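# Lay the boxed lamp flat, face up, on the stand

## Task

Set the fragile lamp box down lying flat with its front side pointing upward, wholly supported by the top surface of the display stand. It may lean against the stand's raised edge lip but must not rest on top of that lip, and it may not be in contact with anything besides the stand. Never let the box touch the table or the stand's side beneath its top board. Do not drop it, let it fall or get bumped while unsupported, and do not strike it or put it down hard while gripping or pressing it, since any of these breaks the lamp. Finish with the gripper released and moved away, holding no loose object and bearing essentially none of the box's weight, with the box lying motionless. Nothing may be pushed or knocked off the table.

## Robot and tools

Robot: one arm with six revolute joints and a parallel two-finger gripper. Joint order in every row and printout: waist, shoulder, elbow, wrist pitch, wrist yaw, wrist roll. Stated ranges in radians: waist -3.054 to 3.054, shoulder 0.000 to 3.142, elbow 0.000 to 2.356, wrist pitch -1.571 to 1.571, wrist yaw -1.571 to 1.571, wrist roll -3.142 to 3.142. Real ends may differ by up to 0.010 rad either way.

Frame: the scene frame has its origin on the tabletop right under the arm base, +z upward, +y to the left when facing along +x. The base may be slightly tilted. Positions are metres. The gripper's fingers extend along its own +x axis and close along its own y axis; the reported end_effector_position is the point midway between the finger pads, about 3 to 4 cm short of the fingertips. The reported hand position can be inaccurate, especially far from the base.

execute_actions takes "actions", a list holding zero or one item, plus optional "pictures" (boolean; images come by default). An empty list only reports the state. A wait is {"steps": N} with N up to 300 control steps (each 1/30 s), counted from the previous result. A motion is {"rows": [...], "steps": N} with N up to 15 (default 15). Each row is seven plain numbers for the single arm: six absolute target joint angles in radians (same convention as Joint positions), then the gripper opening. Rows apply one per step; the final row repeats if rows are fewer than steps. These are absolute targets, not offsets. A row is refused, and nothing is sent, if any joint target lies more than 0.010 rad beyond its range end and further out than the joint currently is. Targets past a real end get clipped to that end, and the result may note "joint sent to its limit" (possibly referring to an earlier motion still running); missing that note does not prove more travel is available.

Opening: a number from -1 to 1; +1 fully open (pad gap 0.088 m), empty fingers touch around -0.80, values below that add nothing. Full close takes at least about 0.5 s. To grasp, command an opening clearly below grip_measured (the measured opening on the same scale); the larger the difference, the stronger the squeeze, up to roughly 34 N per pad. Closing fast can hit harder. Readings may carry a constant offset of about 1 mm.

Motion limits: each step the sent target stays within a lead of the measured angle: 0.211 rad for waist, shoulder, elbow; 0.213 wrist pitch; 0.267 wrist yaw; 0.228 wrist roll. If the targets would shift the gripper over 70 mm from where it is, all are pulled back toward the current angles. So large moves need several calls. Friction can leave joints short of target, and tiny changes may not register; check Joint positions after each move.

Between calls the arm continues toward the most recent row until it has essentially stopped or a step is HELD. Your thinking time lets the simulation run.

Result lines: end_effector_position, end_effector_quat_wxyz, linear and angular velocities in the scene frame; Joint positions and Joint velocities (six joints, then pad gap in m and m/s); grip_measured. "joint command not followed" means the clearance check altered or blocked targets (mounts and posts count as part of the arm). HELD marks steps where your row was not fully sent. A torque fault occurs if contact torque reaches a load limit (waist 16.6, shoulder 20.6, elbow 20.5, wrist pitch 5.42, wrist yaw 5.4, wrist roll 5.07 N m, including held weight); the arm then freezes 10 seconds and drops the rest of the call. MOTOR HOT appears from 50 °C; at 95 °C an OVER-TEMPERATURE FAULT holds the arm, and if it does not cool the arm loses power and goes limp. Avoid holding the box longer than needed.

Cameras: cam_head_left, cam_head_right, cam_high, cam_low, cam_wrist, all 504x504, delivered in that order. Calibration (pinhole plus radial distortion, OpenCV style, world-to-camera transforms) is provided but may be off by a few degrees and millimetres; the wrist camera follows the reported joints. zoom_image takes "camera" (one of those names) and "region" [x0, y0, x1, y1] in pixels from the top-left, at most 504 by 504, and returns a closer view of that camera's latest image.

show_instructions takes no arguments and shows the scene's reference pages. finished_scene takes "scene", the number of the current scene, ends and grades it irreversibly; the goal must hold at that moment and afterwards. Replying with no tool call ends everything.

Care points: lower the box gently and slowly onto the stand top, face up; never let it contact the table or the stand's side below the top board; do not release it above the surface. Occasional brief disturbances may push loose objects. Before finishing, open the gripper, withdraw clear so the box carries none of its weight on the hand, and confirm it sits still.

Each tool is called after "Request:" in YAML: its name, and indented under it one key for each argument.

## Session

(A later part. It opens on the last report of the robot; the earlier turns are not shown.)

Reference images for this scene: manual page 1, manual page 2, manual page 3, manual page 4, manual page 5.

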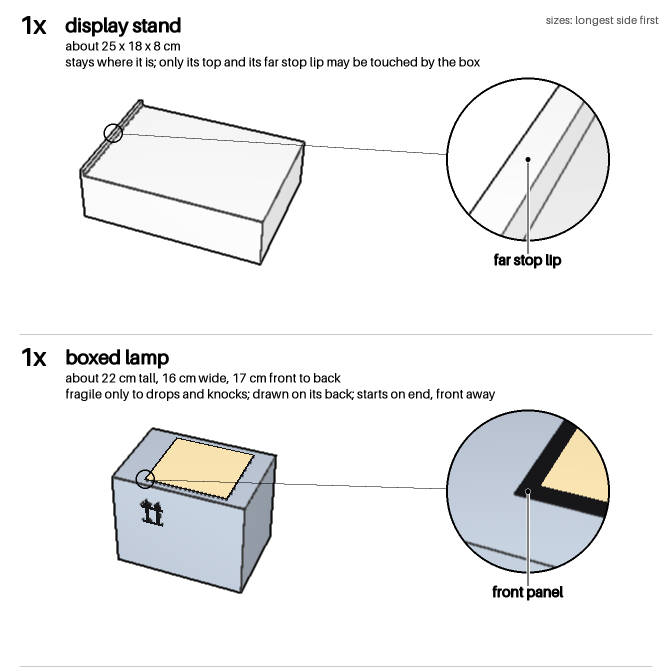

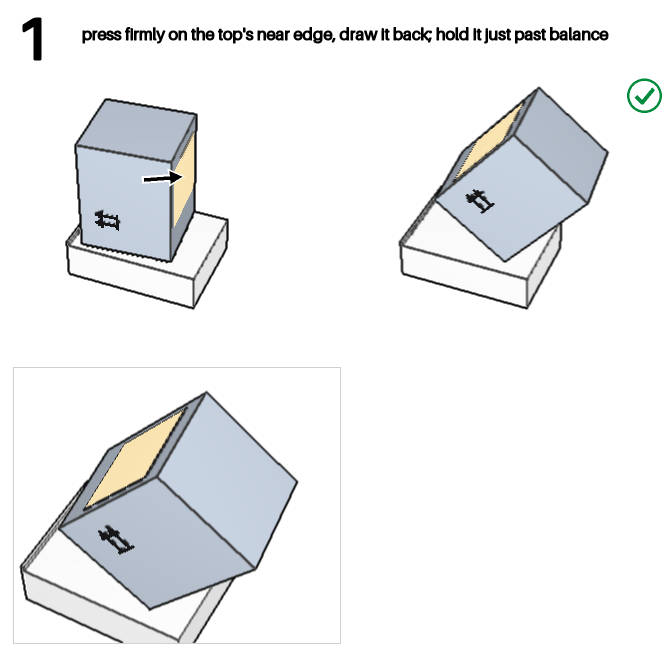

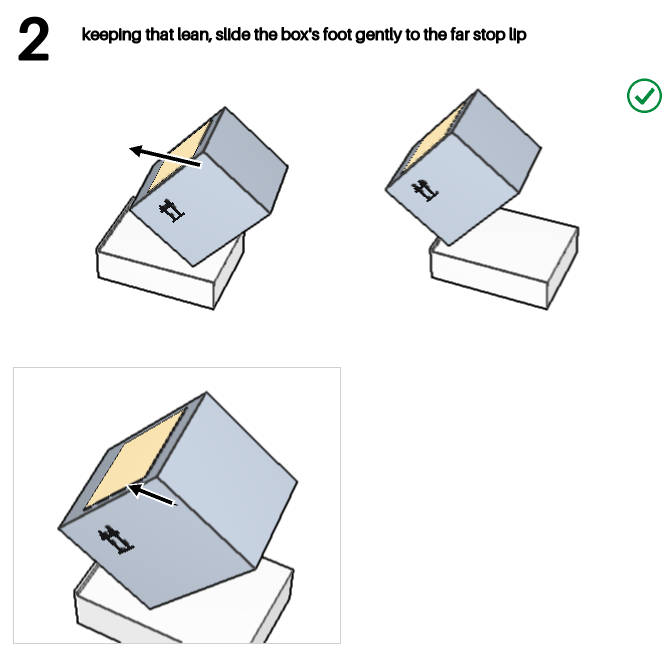

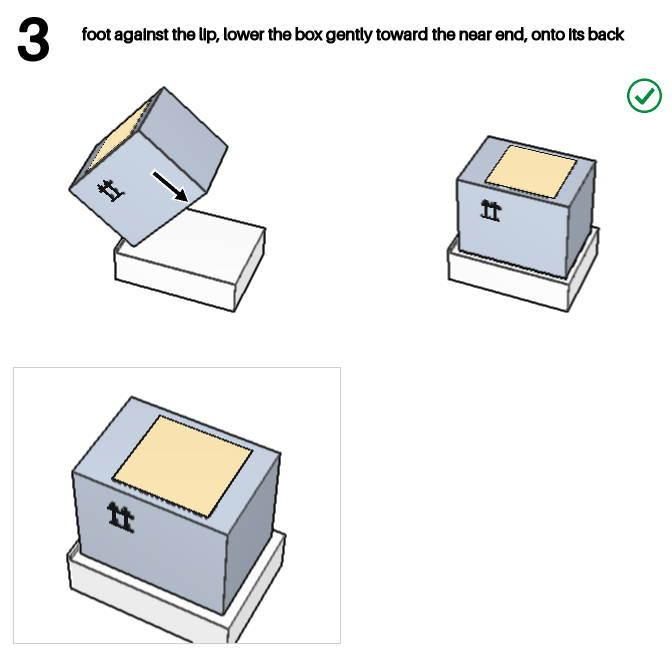

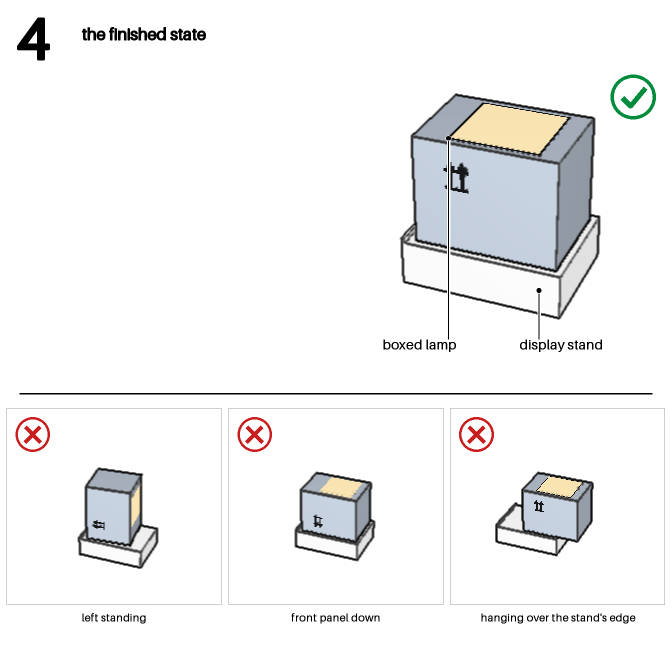

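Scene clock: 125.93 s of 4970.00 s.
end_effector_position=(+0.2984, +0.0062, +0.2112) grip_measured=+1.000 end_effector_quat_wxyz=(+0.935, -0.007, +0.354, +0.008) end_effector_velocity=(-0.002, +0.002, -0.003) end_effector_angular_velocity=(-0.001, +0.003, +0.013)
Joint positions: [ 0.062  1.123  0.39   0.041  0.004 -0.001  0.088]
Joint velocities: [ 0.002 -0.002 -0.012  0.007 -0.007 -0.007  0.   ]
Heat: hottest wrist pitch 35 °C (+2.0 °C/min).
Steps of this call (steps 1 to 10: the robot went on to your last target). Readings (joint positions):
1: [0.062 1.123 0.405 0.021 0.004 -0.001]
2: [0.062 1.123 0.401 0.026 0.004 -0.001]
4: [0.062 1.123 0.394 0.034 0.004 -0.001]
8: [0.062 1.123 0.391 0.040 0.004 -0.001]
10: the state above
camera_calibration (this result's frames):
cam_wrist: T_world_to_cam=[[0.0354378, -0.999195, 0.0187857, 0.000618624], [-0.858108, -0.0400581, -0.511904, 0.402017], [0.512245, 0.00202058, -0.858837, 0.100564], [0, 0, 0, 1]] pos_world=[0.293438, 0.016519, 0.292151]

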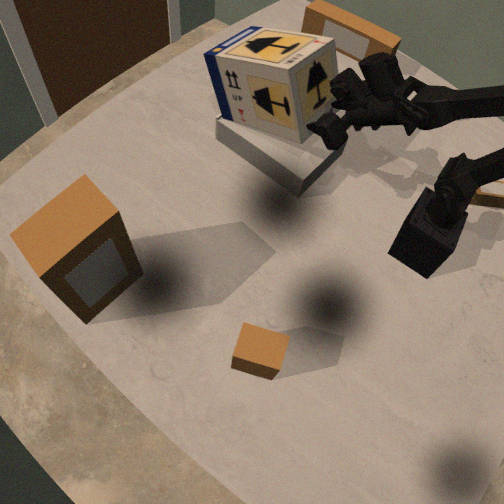

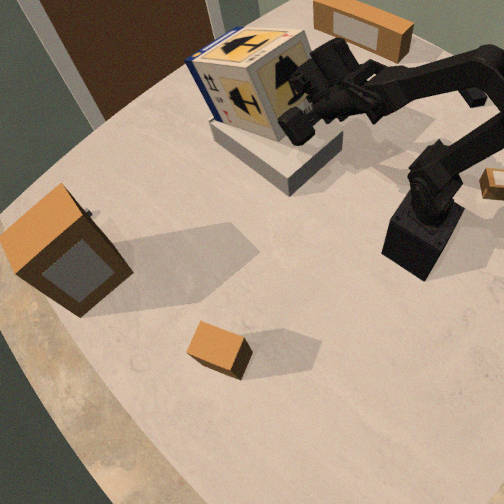

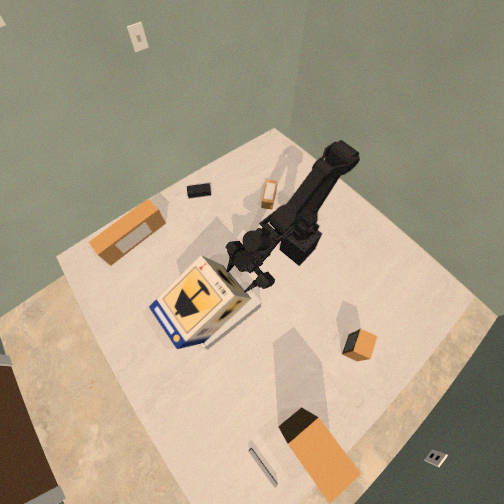

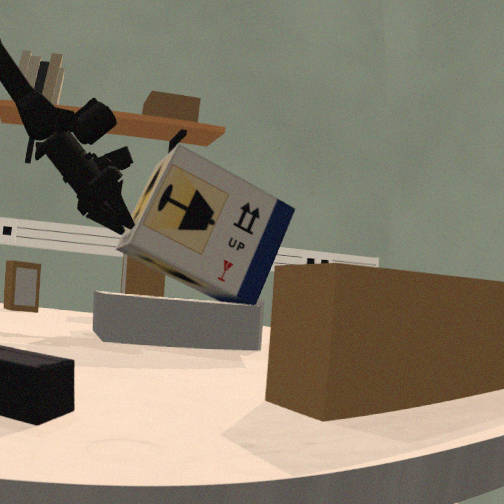

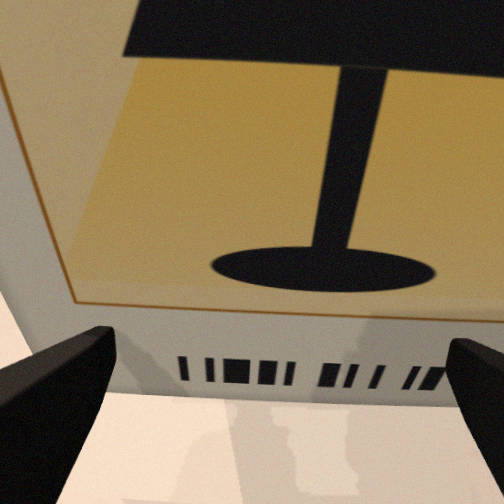

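Request:
execute_actions:
  actions:
    - {"rows": [[0.065,1.1187,0.3824,0.0644,0,-0.003,1],[0.065,1.1205,0.3767,0.0729,0,-0.003,1],[0.065,1.1223,0.3711,0.0815,0,-0.003,1],[0.065,1.1242,0.3655,0.0900,0,-0.003,1],[0.065,1.1260,0.3599,0.0985,0,-0.003,1],[0.065,1.1278,0.3542,0.1070,0,-0.003,1],[0.065,1.1296,0.3486,0.1155,0,-0.003,1],[0.065,1.1314,0.3430,0.1241,0,-0.003,1],[0.065,1.1332,0.3374,0.1326,0,-0.003,1],[0.065,1.1350,0.3317,0.1411,0,-0.003,1],[0.065,1.1368,0.3261,0.1496,0,-0.003,1],[0.065,1.1387,0.3205,0.1581,0,-0.003,1],[0.065,1.1405,0.3149,0.1667,0,-0.003,1],[0.065,1.1423,0.3092,0.1752,0,-0.003,1],[0.065,1.1441,0.3036,0.1837,0,-0.003,1]], "steps": 15}
  pictures: false

Request:
execute_actions:
  actions:
    - {"rows": [[0.065,1.1474,0.2995,0.1919,0,-0.003,1],[0.065,1.1506,0.2955,0.2001,0,-0.003,1],[0.065,1.1539,0.2914,0.2083,0,-0.003,1],[0.065,1.1572,0.2873,0.2164,0,-0.003,1],[0.065,1.1605,0.2833,0.2246,0,-0.003,1],[0.065,1.1637,0.2792,0.2328,0,-0.003,1],[0.065,1.1670,0.2751,0.2410,0,-0.003,1],[0.065,1.1703,0.2711,0.2492,0,-0.003,1],[0.065,1.1736,0.2670,0.2574,0,-0.003,1],[0.065,1.1768,0.2629,0.2656,0,-0.003,1],[0.065,1.1801,0.2589,0.2738,0,-0.003,1],[0.065,1.1834,0.2548,0.2819,0,-0.003,1],[0.065,1.1867,0.2507,0.2901,0,-0.003,1],[0.065,1.1899,0.2467,0.2983,0,-0.003,1],[0.065,1.1932,0.2426,0.3065,0,-0.003,1]], "steps": 15}
  pictures: false

Request:
execute_actions:
  actions:
    - {"steps": 10}

Scene clock: 129.17 s of 4970.00 s.
end_effector_position=(+0.2930, +0.0061, +0.1987) grip_measured=+1.000 end_effector_quat_wxyz=(+0.939, -0.006, +0.344, +0.008) end_effector_velocity=(-0.018, -0.002, -0.043) end_effector_angular_velocity=(-0.010, -0.008, -0.003)
Joint positions: [ 0.062  1.132  0.319  0.143  0.004 -0.001  0.088]
Joint velocities: [-0.002  0.071 -0.178  0.256  0.007 -0.007  0.   ]
Heat: hottest wrist pitch 35 °C (+2.0 °C/min).
Steps of this call (steps 1 to 30: the robot went on to your last target; steps 31 to 82: nothing new was sent; steps 83 to 97: all 15 steps of this action). Readings (joint positions):
83: [0.062 1.123 0.387 0.045 0.004 -0.001]
84: [0.062 1.123 0.385 0.048 0.004 -0.001]
86: [0.062 1.123 0.378 0.058 0.004 -0.001]
90: [0.062 1.123 0.358 0.087 0.004 -0.001]
97: the state above

Scene clock: 129.67 s of 4970.00 s.
end_effector_position=(+0.2869, +0.0060, +0.1806) grip_measured=+1.000 end_effector_quat_wxyz=(+0.939, -0.007, +0.343, +0.008) end_effector_velocity=(-0.010, +0.001, -0.029) end_effector_angular_velocity=(+0.011, -0.022, +0.003)
Joint positions: [ 0.062  1.181  0.249  0.265  0.004 -0.001  0.088]
Joint velocities: [ 0.002  0.095 -0.125  0.242 -0.007  0.007  0.   ]
Heat: hottest wrist pitch 35 °C (+1.0 °C/min).
Steps of this call (steps 1 to 15: all 15 steps of this action). Readings (joint positions):
1: [0.062 1.135 0.314 0.152 0.004 -0.001]
2: [0.062 1.138 0.308 0.160 0.004 -0.001]
4: [0.062 1.144 0.298 0.176 0.004 -0.001]
8: [0.062 1.157 0.279 0.208 0.004 -0.001]
15: the state above

Scene clock: 130.00 s of 4970.00 s.
end_effector_position=(+0.2860, +0.0060, +0.1776) grip_measured=+1.000 end_effector_quat_wxyz=(+0.940, -0.006, +0.342, +0.008) end_effector_velocity=(-0.003, +0.003, -0.004) end_effector_angular_velocity=(+0.008, +0.008, +0.019)
Joint positions: [ 0.062  1.191  0.237  0.29   0.003 -0.001  0.088]
Joint velocities: [-0.002  0.002 -0.012  0.007 -0.022 -0.007  0.   ]
Heat: hottest wrist pitch 36 °C (+2.0 °C/min).
Steps of this call (steps 1 to 10: the robot went on to your last target). Readings (joint positions):
1: [0.062 1.184 0.246 0.272 0.004 -0.001]
2: [0.062 1.186 0.243 0.277 0.004 -0.001]
4: [0.062 1.189 0.240 0.283 0.003 -0.001]
8: [0.062 1.191 0.237 0.289 0.003 -0.001]
10: the state above
camera_calibration (this result's frames):
cam_wrist: T_world_to_cam=[[0.0354389, -0.999199, 0.0186024, 0.00150204], [-0.843715, -0.0398903, -0.535307, 0.374189], [0.53562, 0.00327556, -0.844453, 0.0688353], [0, 0, 0, 1]] pos_world=[0.278786, 0.0162019, 0.258406]

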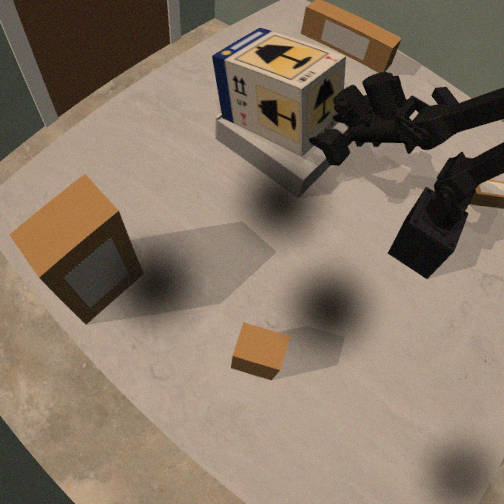

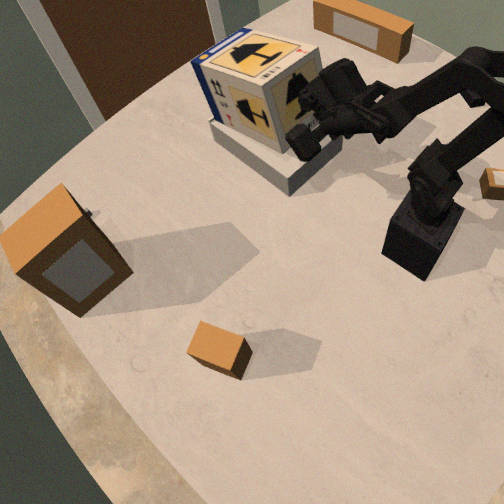

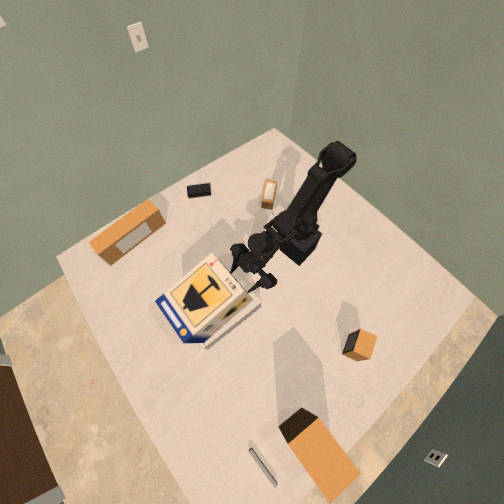

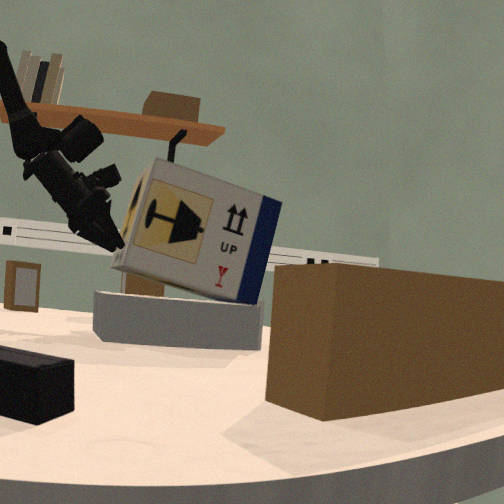

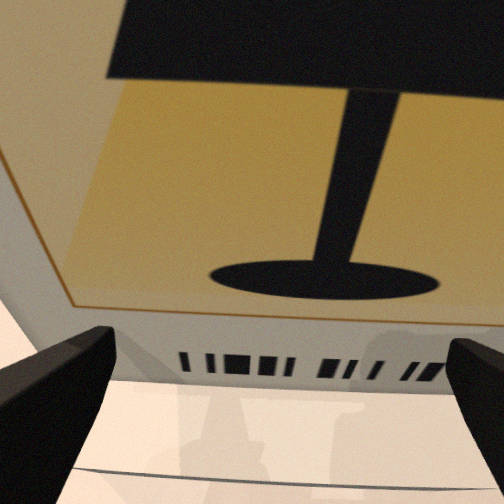

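Request:
execute_actions:
  actions:
    - {"rows": [[0.065,1.1994,0.2399,0.3156,0,-0.003,1],[0.065,1.2056,0.2372,0.3248,0,-0.003,1],[0.065,1.2117,0.2344,0.3339,0,-0.003,1],[0.065,1.2179,0.2317,0.3431,0,-0.003,1],[0.065,1.2241,0.2290,0.3522,0,-0.003,1],[0.065,1.2303,0.2263,0.3613,0,-0.003,1],[0.065,1.2365,0.2236,0.3705,0,-0.003,1],[0.065,1.2426,0.2208,0.3796,0,-0.003,1],[0.065,1.2488,0.2181,0.3888,0,-0.003,1],[0.065,1.2550,0.2154,0.3979,0,-0.003,1],[0.065,1.2612,0.2127,0.4070,0,-0.003,1],[0.065,1.2674,0.2100,0.4162,0,-0.003,1],[0.065,1.2735,0.2072,0.4253,0,-0.003,1],[0.065,1.2797,0.2045,0.4345,0,-0.003,1],[0.065,1.2859,0.2018,0.4436,0,-0.003,1]], "steps": 15}
  pictures: false

Request:
execute_actions:
  actions:
    - {"steps": 10}

Request:
zoom_image:
  camera: "cam_low"
  region: [70, 220, 290, 360]

Scene clock: 138.33 s of 4970.00 s.
end_effector_position=(+0.2827, +0.0059, +0.1619) grip_measured=+1.000 end_effector_quat_wxyz=(+0.938, -0.006, +0.346, +0.008) end_effector_velocity=(-0.010, +0.000, -0.038) end_effector_angular_velocity=(-0.001, +0.027, +0.008)
Joint positions: [ 0.062  1.267  0.197  0.396  0.003 -0.     0.088]
Joint velocities: [-0.002  0.188 -0.095  0.256 -0.007 -0.007  0.   ]
Heat: hottest wrist pitch 37 °C (+4.1 °C/min).
Steps of this call (steps 1 to 30: the robot went on to your last target; steps 31 to 90: nothing new was sent; then 4.83 s passed at rest; steps 91 to 105: all 15 steps of this action). Readings (joint positions):
91: [0.062 1.193 0.235 0.294 0.003 -0.001]
92: [0.062 1.194 0.234 0.297 0.003 -0.001]
94: [0.062 1.202 0.230 0.307 0.003 -0.001]
98: [0.062 1.224 0.219 0.336 0.003 -0.001]
105: the state above

Scene clock: 138.67 s of 4970.00 s.
end_effector_position=(+0.2819, +0.0058, +0.1585) grip_measured=+1.000 end_effector_quat_wxyz=(+0.938, -0.006, +0.347, +0.008) end_effector_velocity=(-0.002, +0.000, -0.003) end_effector_angular_velocity=(+0.010, +0.008, -0.002)
Joint positions: [0.062 1.286 0.188 0.423 0.003 0.    0.088]
Joint velocities: [-0.002  0.007 -0.007  0.007 -0.007  0.007  0.   ]
Heat: hottest wrist pitch 37 °C (+4.0 °C/min).
Steps of this call (steps 1 to 10: the robot went on to your last target). Readings (joint positions):
1: [0.062 1.272 0.194 0.404 0.003 -0.000]
2: [0.062 1.277 0.193 0.409 0.003 -0.000]
4: [0.062 1.282 0.190 0.416 0.003 -0.000]
8: [0.062 1.285 0.188 0.422 0.003 -0.000]
10: the state above
camera_calibration (this result's frames):
cam_wrist: T_world_to_cam=[[0.0348572, -0.999237, 0.0175917, 0.00217245], [-0.849421, -0.0388962, -0.526281, 0.36061], [0.526564, 0.00340194, -0.850129, 0.0583124], [0, 0, 0, 1]] pos_world=[0.275529, 0.0159988, 0.239317]

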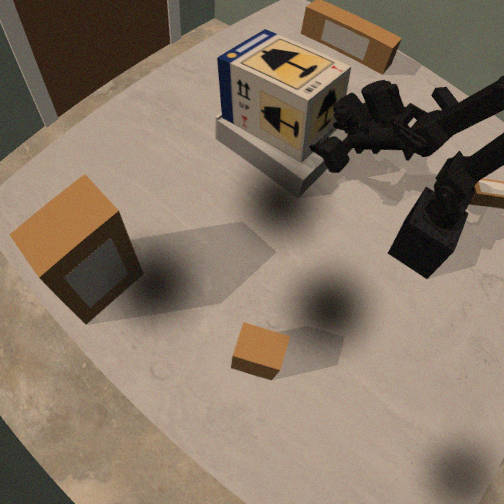

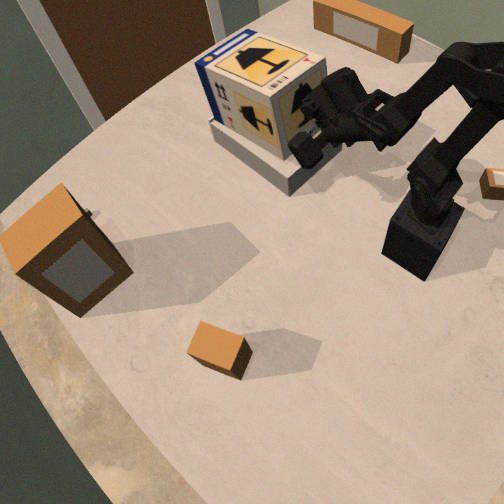

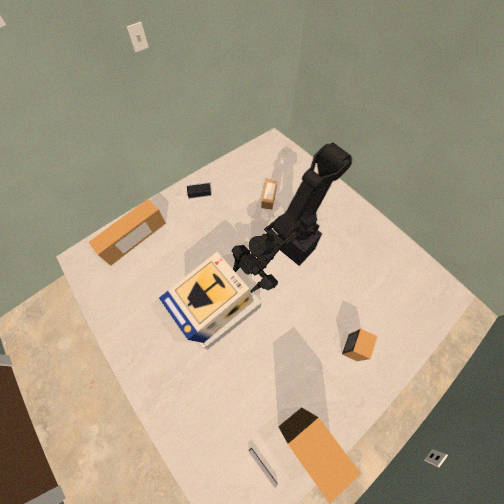

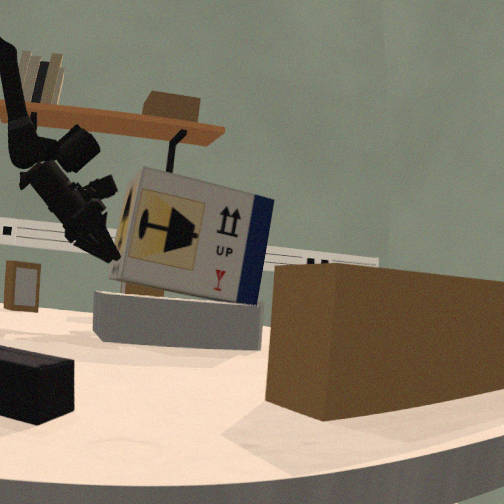

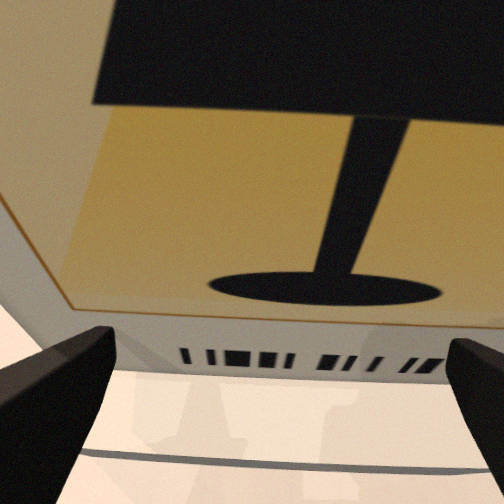

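Region (70, 220, 290, 360) of cam_low's 504x504 image, scaled by 2.291, with more detail than that image has; it fills the top 321 rows of this view, and the rest is white.

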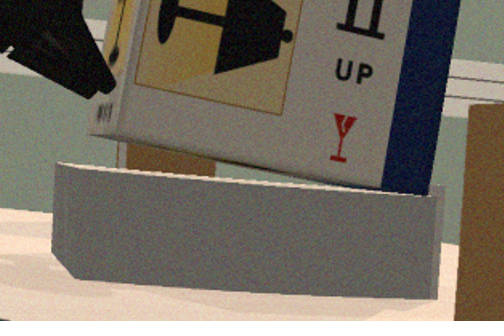

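Request:
execute_actions:
  actions:
    - {"rows": [[0.065,1.2899,0.2007,0.4489,0,-0.003,1],[0.065,1.2940,0.1996,0.4541,0,-0.003,1],[0.065,1.2980,0.1985,0.4594,0,-0.003,1],[0.065,1.3020,0.1974,0.4647,0,-0.003,1],[0.065,1.3061,0.1963,0.4699,0,-0.003,1],[0.065,1.3101,0.1952,0.4752,0,-0.003,1],[0.065,1.3141,0.1941,0.4805,0,-0.003,1],[0.065,1.3182,0.1929,0.4857,0,-0.003,1],[0.065,1.3222,0.1918,0.4910,0,-0.003,1],[0.065,1.3262,0.1907,0.4963,0,-0.003,1],[0.065,1.3303,0.1896,0.5015,0,-0.003,1],[0.065,1.3343,0.1885,0.5068,0,-0.003,1],[0.065,1.3383,0.1874,0.5121,0,-0.003,1],[0.065,1.3424,0.1863,0.5173,0,-0.003,1],[0.065,1.3464,0.1852,0.5226,0,-0.003,1]], "steps": 15}
  pictures: false

Request:
execute_actions:
  actions:
    - {"rows": [[0.065,1.3492,0.1846,0.5260,0,-0.003,1],[0.065,1.3520,0.1840,0.5295,0,-0.003,1],[0.065,1.3548,0.1834,0.5329,0,-0.003,1],[0.065,1.3576,0.1828,0.5364,0,-0.003,1],[0.065,1.3604,0.1822,0.5398,0,-0.003,1],[0.065,1.3632,0.1816,0.5432,0,-0.003,1],[0.065,1.3659,0.1809,0.5467,0,-0.003,1],[0.065,1.3687,0.1803,0.5501,0,-0.003,1],[0.065,1.3715,0.1797,0.5536,0,-0.003,1],[0.065,1.3743,0.1791,0.5570,0,-0.003,1],[0.065,1.3771,0.1785,0.5604,0,-0.003,1],[0.065,1.3799,0.1779,0.5639,0,-0.003,1],[0.065,1.3827,0.1773,0.5673,0,-0.003,1],[0.065,1.3855,0.1767,0.5708,0,-0.003,1],[0.065,1.3883,0.1761,0.5742,0,-0.003,1]], "steps": 15}
  pictures: false

Request:
execute_actions:
  actions:
    - {"rows": [[0.065,1.3911,0.1755,0.5776,0,-0.003,1],[0.065,1.3939,0.1749,0.5811,0,-0.003,1],[0.065,1.3967,0.1743,0.5845,0,-0.003,1],[0.065,1.3994,0.1736,0.5880,0,-0.003,1],[0.065,1.4022,0.1730,0.5914,0,-0.003,1],[0.065,1.4050,0.1724,0.5948,0,-0.003,1],[0.065,1.4078,0.1718,0.5983,0,-0.003,1],[0.065,1.4106,0.1712,0.6017,0,-0.003,1],[0.065,1.4134,0.1706,0.6052,0,-0.003,1],[0.065,1.4162,0.1700,0.6086,0,-0.003,1],[0.065,1.4190,0.1694,0.6120,0,-0.003,1],[0.065,1.4218,0.1688,0.6155,0,-0.003,1],[0.065,1.4246,0.1682,0.6189,0,-0.003,1],[0.065,1.4274,0.1676,0.6224,0,-0.003,1],[0.065,1.4302,0.1670,0.6258,0,-0.003,1]], "steps": 15}
  pictures: false

Request:
execute_actions:
  actions:
    - {"steps": 8}

Request:
zoom_image:
  camera: "cam_low"
  region: [70, 220, 290, 360]

Scene clock: 145.13 s of 4970.00 s.
end_effector_position=(+0.2807, +0.0058, +0.1505) grip_measured=+1.000 end_effector_quat_wxyz=(+0.937, -0.006, +0.349, +0.008) end_effector_velocity=(-0.005, +0.002, -0.021) end_effector_angular_velocity=(+0.008, +0.022, +0.019)
Joint positions: [0.062 1.337 0.171 0.486 0.003 0.001 0.088]
Joint velocities: [-0.002  0.12  -0.042  0.139 -0.022 -0.007  0.   ]
Heat: hottest wrist pitch 39 °C (+6.1 °C/min).
Steps of this call (steps 1 to 30: the robot went on to your last target; steps 31 to 90: nothing new was sent; then 2.97 s passed at rest; steps 91 to 105: all 15 steps of this action). Readings (joint positions):
91: [0.062 1.288 0.187 0.427 0.003 0.000]
92: [0.062 1.289 0.187 0.428 0.003 0.000]
94: [0.062 1.294 0.185 0.434 0.003 0.001]
98: [0.062 1.308 0.180 0.451 0.003 0.001]
105: the state above

Scene clock: 145.63 s of 4970.00 s.
end_effector_position=(+0.2797, +0.0057, +0.1437) grip_measured=+1.000 end_effector_quat_wxyz=(+0.936, -0.005, +0.351, +0.008) end_effector_velocity=(-0.006, +0.000, -0.015) end_effector_angular_velocity=(-0.001, +0.027, +0.008)
Joint positions: [0.062 1.383 0.158 0.542 0.003 0.001 0.088]
Joint velocities: [-0.002  0.081 -0.027  0.081 -0.007 -0.007  0.   ]
Heat: hottest wrist pitch 39 °C (+6.0 °C/min).
Steps of this call (steps 1 to 15: all 15 steps of this action). Readings (joint positions):
1: [0.062 1.341 0.170 0.491 0.003 0.001]
2: [0.062 1.344 0.169 0.495 0.003 0.001]
4: [0.062 1.351 0.167 0.503 0.003 0.001]
8: [0.062 1.363 0.164 0.518 0.003 0.001]
15: the state above

Scene clock: 146.13 s of 4970.00 s.
end_effector_position=(+0.2790, +0.0057, +0.1382) grip_measured=+1.000 end_effector_quat_wxyz=(+0.936, -0.005, +0.351, +0.008) end_effector_velocity=(-0.003, +0.000, -0.011) end_effector_angular_velocity=(+0.010, +0.008, -0.002)
Joint positions: [0.062 1.426 0.148 0.593 0.003 0.002 0.088]
Joint velocities: [-0.002  0.081 -0.022  0.095 -0.007  0.007  0.   ]
Heat: hottest wrist pitch 40 °C (+7.1 °C/min).
Steps of this call (steps 1 to 15: all 15 steps of this action). Readings (joint positions):
1: [0.062 1.386 0.158 0.546 0.003 0.001]
2: [0.062 1.389 0.157 0.549 0.003 0.001]
4: [0.062 1.395 0.155 0.555 0.003 0.001]
8: [0.062 1.406 0.153 0.569 0.003 0.001]
15: the state above

Scene clock: 146.40 s of 4970.00 s.
end_effector_position=(+0.2788, +0.0057, +0.1371) grip_measured=+1.000 end_effector_quat_wxyz=(+0.936, -0.005, +0.352, +0.008) end_effector_velocity=(-0.000, +0.000, -0.000) end_effector_angular_velocity=(-0.001, -0.002, +0.008)
Joint positions: [0.062 1.434 0.146 0.603 0.003 0.002 0.088]
Joint velocities: [-0.002  0.002 -0.002  0.007 -0.007 -0.007  0.   ]
Heat: hottest wrist pitch 40 °C (+7.1 °C/min).
Steps of this call (steps 1 to 8: the robot went on to your last target). Readings (joint positions):
1: [0.062 1.429 0.147 0.596 0.003 0.002]
2: [0.062 1.430 0.147 0.598 0.003 0.002]
4: [0.062 1.432 0.146 0.600 0.003 0.002]
8: the state above
camera_calibration (this result's frames):
cam_wrist: T_world_to_cam=[[0.0340095, -0.999289, 0.0163037, 0.00292741], [-0.855238, -0.0375398, -0.516874, 0.347104], [0.517118, 0.00363509, -0.855906, 0.0451777], [0, 0, 0, 1]] pos_world=[0.273395, 0.0157913, 0.218029]

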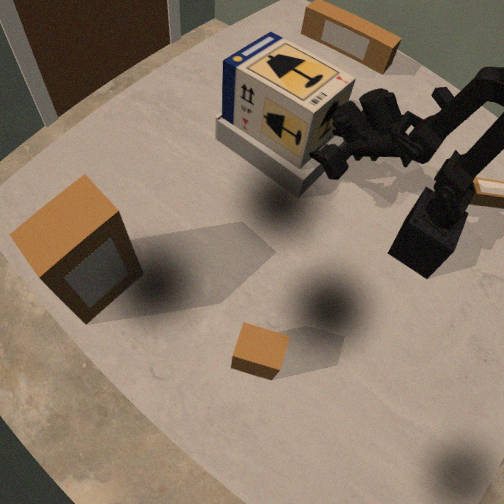

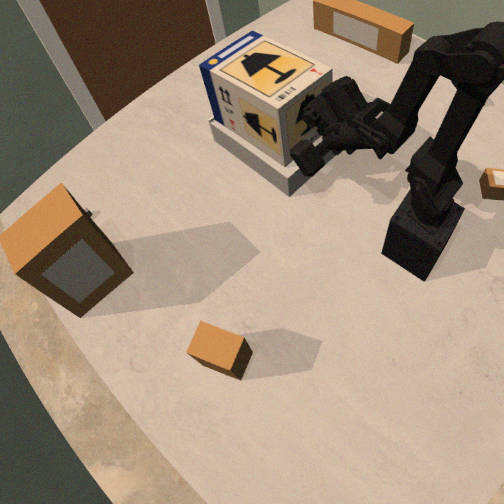

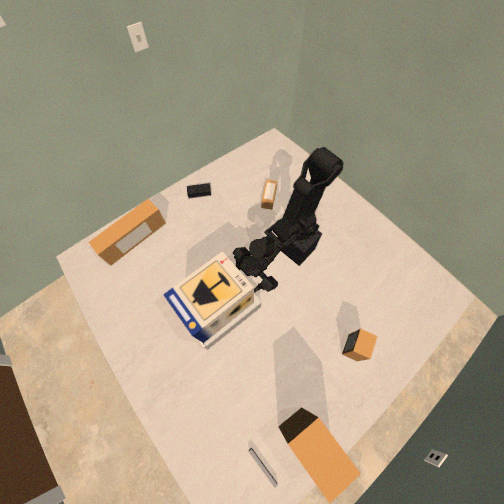

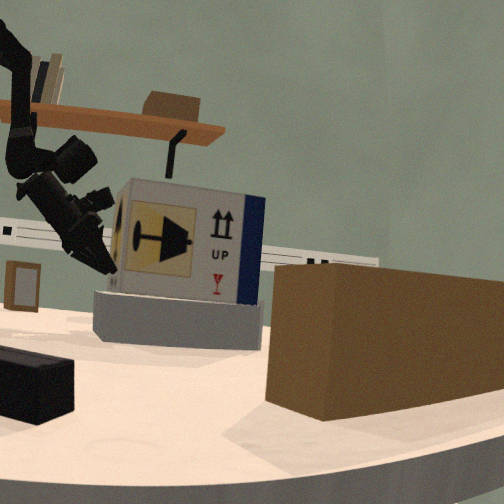

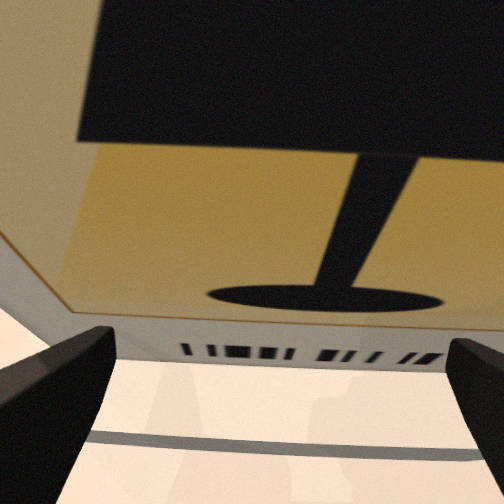

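Region (70, 220, 290, 360) of cam_low's 504x504 image, scaled by 2.291, with more detail than that image has; it fills the top 321 rows of this view, and the rest is white.

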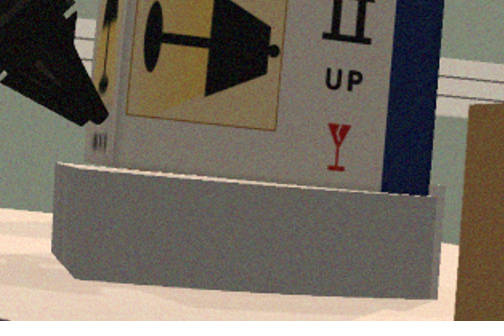

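Request:
execute_actions:
  actions:
    - {"rows": [[0.065,1.4330,0.1664,0.6292,0,-0.003,1],[0.065,1.4358,0.1658,0.6326,0,-0.003,1],[0.065,1.4386,0.1652,0.6360,0,-0.003,1],[0.065,1.4414,0.1646,0.6394,0,-0.003,1],[0.065,1.4442,0.1640,0.6428,0,-0.003,1],[0.065,1.4470,0.1634,0.6462,0,-0.003,1],[0.065,1.4498,0.1628,0.6496,0,-0.003,1],[0.065,1.4526,0.1622,0.6530,0,-0.003,1],[0.065,1.4554,0.1616,0.6564,0,-0.003,1],[0.065,1.4582,0.1610,0.6598,0,-0.003,1],[0.065,1.4610,0.1604,0.6632,0,-0.003,1],[0.065,1.4638,0.1598,0.6666,0,-0.003,1]], "steps": 15}
  pictures: false

Request:
execute_actions:
  actions:
    - {"steps": 6}

Request:
zoom_image:
  camera: "cam_low"
  region: [70, 240, 290, 340]

Scene clock: 148.33 s of 4970.00 s.
end_effector_position=(+0.2785, +0.0057, +0.1338) grip_measured=+1.000 end_effector_quat_wxyz=(+0.936, -0.005, +0.351, +0.008) end_effector_velocity=(-0.003, +0.000, -0.003) end_effector_angular_velocity=(-0.001, +0.002, +0.008)
Joint positions: [0.062 1.464 0.138 0.641 0.003 0.002 0.088]
Joint velocities: [-0.002  0.012 -0.012  0.022 -0.007 -0.007  0.   ]
Heat: hottest wrist pitch 40 °C (+7.1 °C/min).
Steps of this call (steps 1 to 30: the robot went on to your last target; steps 31 to 43: nothing new was sent; steps 44 to 58: all 15 steps of this action). Readings (joint positions):
44: [0.062 1.435 0.145 0.605 0.003 0.002]
45: [0.062 1.437 0.145 0.606 0.003 0.002]
47: [0.062 1.440 0.144 0.610 0.003 0.002]
51: [0.062 1.450 0.142 0.622 0.003 0.002]
58: the state above

Scene clock: 148.53 s of 4970.00 s.
end_effector_position=(+0.2784, +0.0057, +0.1337) grip_measured=+1.000 end_effector_quat_wxyz=(+0.936, -0.005, +0.351, +0.008) end_effector_velocity=(-0.002, +0.003, -0.003) end_effector_angular_velocity=(+0.009, +0.012, +0.019)
Joint positions: [0.062 1.466 0.137 0.645 0.003 0.002 0.088]
Joint velocities: [-0.002  0.002 -0.002 -0.007 -0.022 -0.007  0.   ]
Heat: hottest wrist pitch 40 °C (+7.1 °C/min).
Steps of this call (steps 1 to 6: the robot went on to your last target). Readings (joint positions):
1: [0.062 1.464 0.138 0.642 0.003 0.002]
2: [0.062 1.464 0.138 0.644 0.003 0.002]
4: [0.062 1.465 0.137 0.645 0.003 0.002]
6: the state above
camera_calibration (this result's frames):
cam_wrist: T_world_to_cam=[[0.0339749, -0.999289, 0.016335, 0.00298154], [-0.853855, -0.0375168, -0.519158, 0.344919], [0.519401, 0.00369063, -0.854522, 0.0416493], [0, 0, 0, 1]] pos_world=[0.272777, 0.015766, 0.214609]

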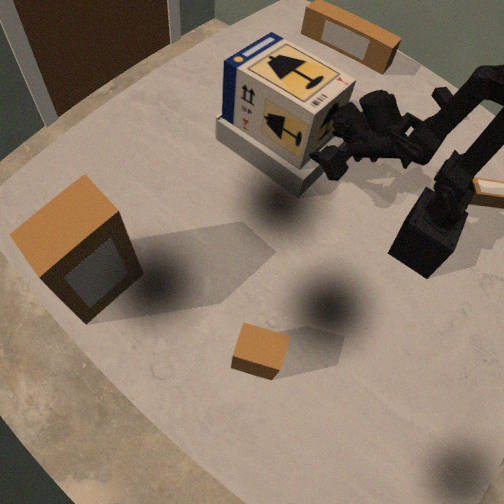

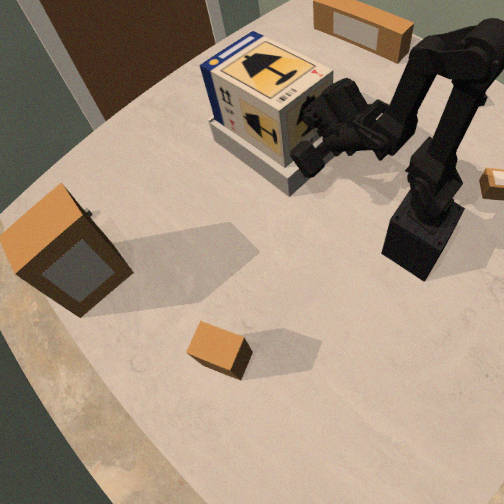

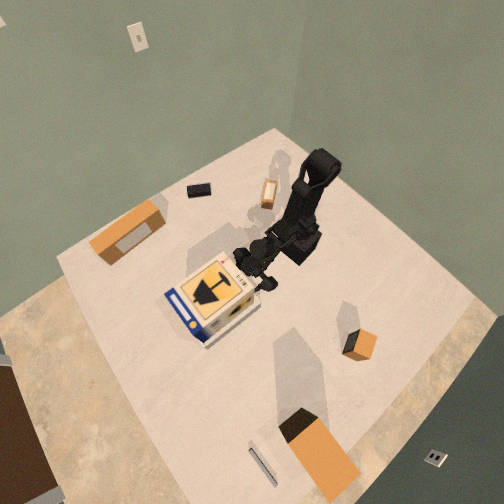

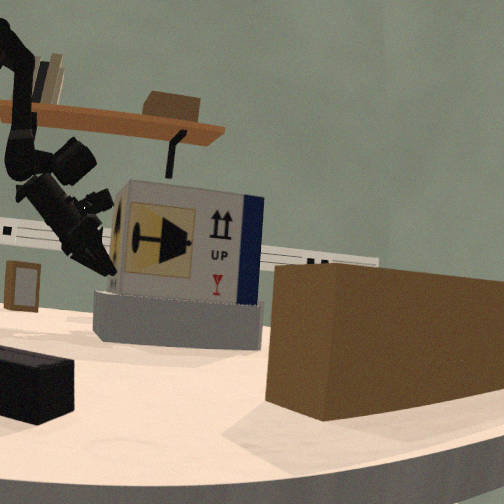

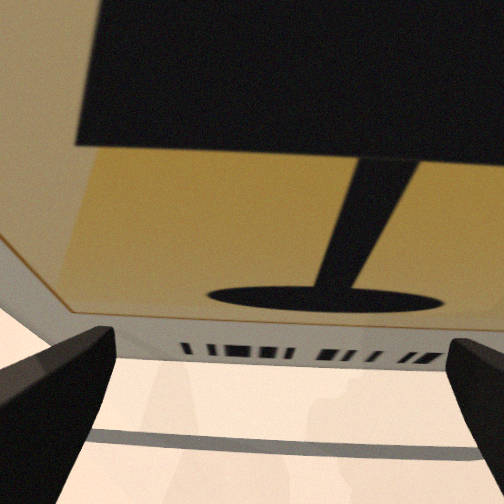

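Region (70, 240, 290, 340) of cam_low's 504x504 image, scaled by 2.291, with more detail than that image has; it fills the top 229 rows of this view, and the rest is white.

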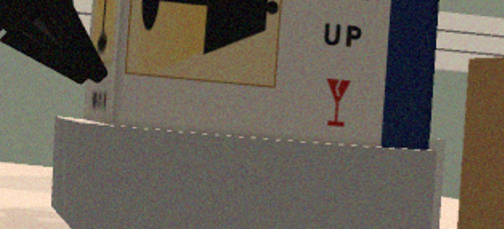

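Request:
execute_actions:
  actions:
    - {"rows": [[0.065,1.4641,0.1570,0.6639,0,-0.003,1],[0.065,1.4644,0.1541,0.6612,0,-0.003,1],[0.065,1.4646,0.1513,0.6585,0,-0.003,1],[0.065,1.4649,0.1484,0.6558,0,-0.003,1],[0.065,1.4652,0.1456,0.6531,0,-0.003,1],[0.065,1.4655,0.1427,0.6504,0,-0.003,1],[0.065,1.4657,0.1399,0.6477,0,-0.003,1],[0.065,1.4660,0.1370,0.6450,0,-0.003,1],[0.065,1.4647,0.1346,0.6432,0,-0.003,1],[0.065,1.4606,0.1321,0.6376,0,-0.003,1],[0.065,1.4538,0.1297,0.6283,0,-0.003,1],[0.065,1.4444,0.1273,0.6156,0,-0.003,1],[0.065,1.4325,0.1249,0.5994,0,-0.003,1],[0.065,1.4183,0.1224,0.5801,0,-0.003,1],[0.065,1.4018,0.1200,0.5577,0,-0.003,1]], "steps": 15}
  pictures: false

Request:
execute_actions:
  actions:
    - {"rows": [[0.065,1.3833,0.12,0.5325,0,-0.003,1],[0.065,1.3630,0.12,0.5049,0,-0.003,1],[0.065,1.3410,0.12,0.4750,0,-0.003,1],[0.065,1.3177,0.12,0.4433,0,-0.003,1],[0.065,1.2933,0.12,0.4101,0,-0.003,1],[0.065,1.2680,0.12,0.3757,0,-0.003,1],[0.065,1.2422,0.12,0.3406,0,-0.003,1],[0.065,1.2160,0.12,0.3050,0,-0.003,1],[0.065,1.1899,0.12,0.2694,0,-0.003,1],[0.065,1.1640,0.12,0.2343,0,-0.003,1],[0.065,1.1388,0.12,0.1999,0,-0.003,1],[0.065,1.1143,0.12,0.1667,0,-0.003,1],[0.065,1.0910,0.12,0.1350,0,-0.003,1],[0.065,1.0691,0.12,0.1051,0,-0.003,1],[0.065,1.0487,0.12,0.0775,0,-0.003,1]], "steps": 15}
  pictures: false

Request:
execute_actions:
  actions:
    - {"rows": [[0.065,1.0302,0.12,0.0523,0,-0.003,1],[0.065,1.0138,0.12,0.0299,0,-0.003,1],[0.065,0.9995,0.12,0.0106,0,-0.003,1],[0.065,0.9876,0.12,-0.0056,0,-0.003,1],[0.065,0.9783,0.12,-0.0183,0,-0.003,1],[0.065,0.9715,0.12,-0.0276,0,-0.003,1],[0.065,0.9674,0.12,-0.0332,0,-0.003,1],[0.065,0.9660,0.12,-0.0350,0,-0.003,1]], "steps": 15}

Request:
zoom_image:
  camera: "cam_low"
  region: [40, 160, 290, 360]

Request:
zoom_image:
  camera: "cam_head_left"
  region: [190, 10, 390, 210]

Scene clock: 159.00 s of 4970.00 s.
end_effector_position=(+0.2738, +0.0057, +0.1321) grip_measured=+1.000 end_effector_quat_wxyz=(+0.933, -0.006, +0.360, +0.008) end_effector_velocity=(-0.033, -0.002, +0.007) end_effector_angular_velocity=(-0.024, +0.129, +0.006)
Joint positions: [0.062 1.442 0.133 0.605 0.003 0.001 0.088]
Joint velocities: [-0.002 -0.325 -0.007 -0.447  0.007 -0.022  0.   ]
Heat: hottest wrist pitch 43 °C (+10.1 °C/min).
Steps of this call (steps 1 to 15: the robot went on to your last target; steps 16 to 90: nothing new was sent; then 6.97 s passed at rest; steps 91 to 105: all 15 steps of this action). Readings (joint positions):
91: [0.062 1.466 0.137 0.647 0.003 0.002]
92: [0.062 1.466 0.136 0.647 0.003 0.002]
94: [0.062 1.466 0.135 0.647 0.003 0.002]
98: [0.062 1.466 0.134 0.645 0.003 0.002]
105: the state above

Scene clock: 159.50 s of 4970.00 s.
end_effector_position=(+0.2399, +0.0050, +0.1402) grip_measured=+1.000 end_effector_quat_wxyz=(+0.911, -0.006, +0.412, +0.008) end_effector_velocity=(-0.081, -0.001, +0.017) end_effector_angular_velocity=(-0.005, +0.232, +0.007)
Joint positions: [0.062 1.126 0.131 0.179 0.003 0.001 0.088]
Joint velocities: [-0.002 -0.696  0.002 -0.93  -0.007 -0.007  0.   ]
Heat: hottest wrist pitch 43 °C (+10.1 °C/min).
Steps of this call (steps 1 to 15: all 15 steps of this action). Readings (joint positions):
1: [0.062 1.429 0.133 0.588 0.003 0.001]
2: [0.062 1.416 0.133 0.569 0.003 0.001]
4: [0.062 1.382 0.132 0.523 0.003 0.001]
8: [0.062 1.297 0.131 0.408 0.003 0.001]
15: the state above

Scene clock: 160.00 s of 4970.00 s.
end_effector_position=(+0.2202, +0.0045, +0.1427) grip_measured=+1.000 end_effector_quat_wxyz=(+0.900, -0.007, +0.437, +0.008) end_effector_velocity=(-0.009, -0.003, -0.003) end_effector_angular_velocity=(-0.011, +0.036, -0.006)
Joint positions: [ 0.062  0.975  0.131 -0.027  0.003  0.001  0.088]
Joint velocities: [-0.007 -0.032 -0.002 -0.066  0.007 -0.007  0.   ]
Heat: hottest wrist pitch 42 °C (+9.1 °C/min).
Steps of this call (steps 1 to 15: all 15 steps of this action). Readings (joint positions):
1: [0.062 1.104 0.131 0.150 0.003 0.001]
2: [0.062 1.084 0.131 0.121 0.003 0.001]
4: [0.062 1.047 0.131 0.072 0.003 0.001]
8: [0.062 0.997 0.131 0.005 0.003 0.001]
15: the state above
camera_calibration (this result's frames):
cam_wrist: T_world_to_cam=[[0.0375543, -0.999196, 0.0140299, 0.00320253], [-0.935668, -0.0400894, -0.350597, 0.293797], [0.350878, 0.0000390678, -0.936421, 0.12839], [0, 0, 0, 1]] pos_world=[0.229727, 0.0149731, 0.223187]

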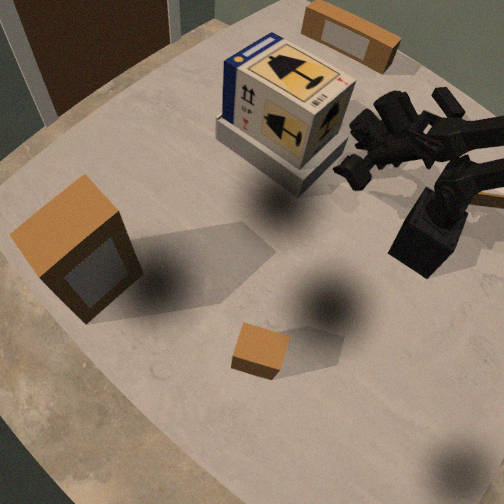

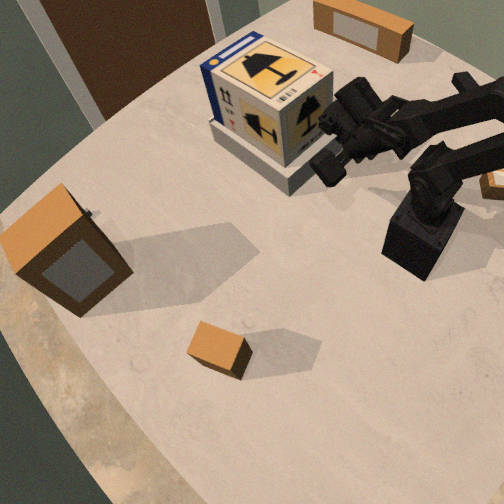

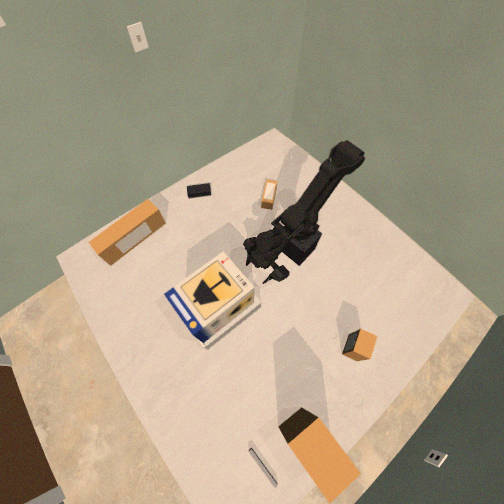

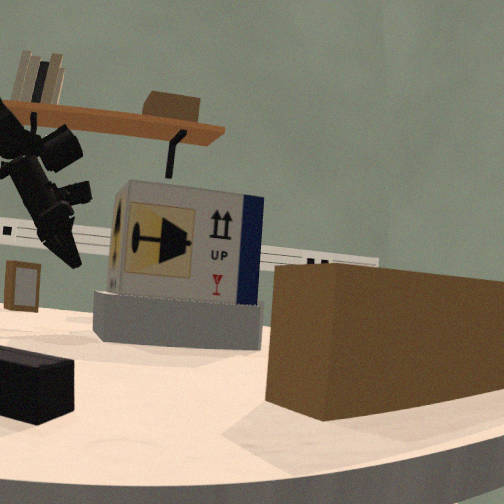

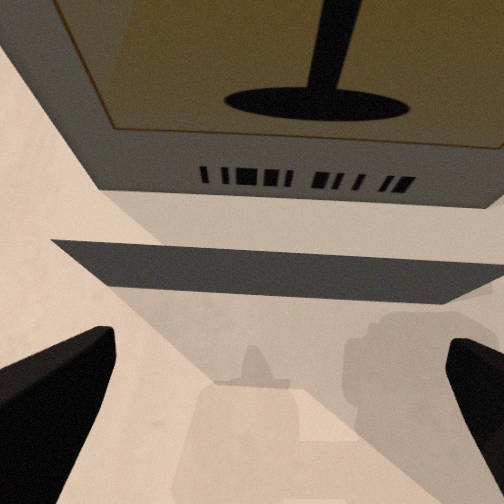

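Region (40, 160, 290, 360) of cam_low's 504x504 image, scaled by 2.016, with more detail than that image has; it fills the top 403 rows of this view, and the rest is white.

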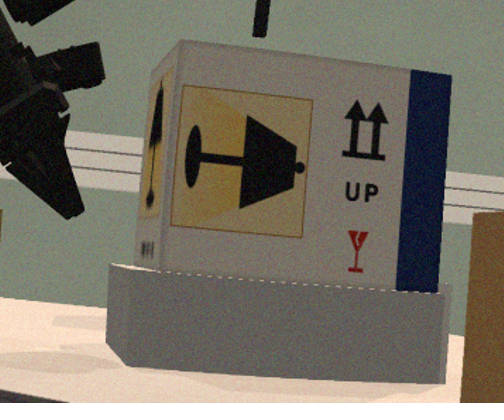

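Region (190, 10, 390, 210) of cam_head_left's 504x504 image, scaled by 2.520, with more detail than that image has.

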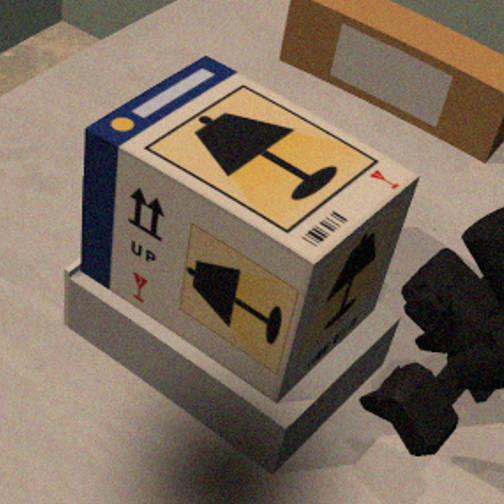

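The box is lying flat with its front panel up, fully on the stand against the lip, and the arm is clear.

Request:
finished_scene:
  scene: 2

The scene is finished: the task was done.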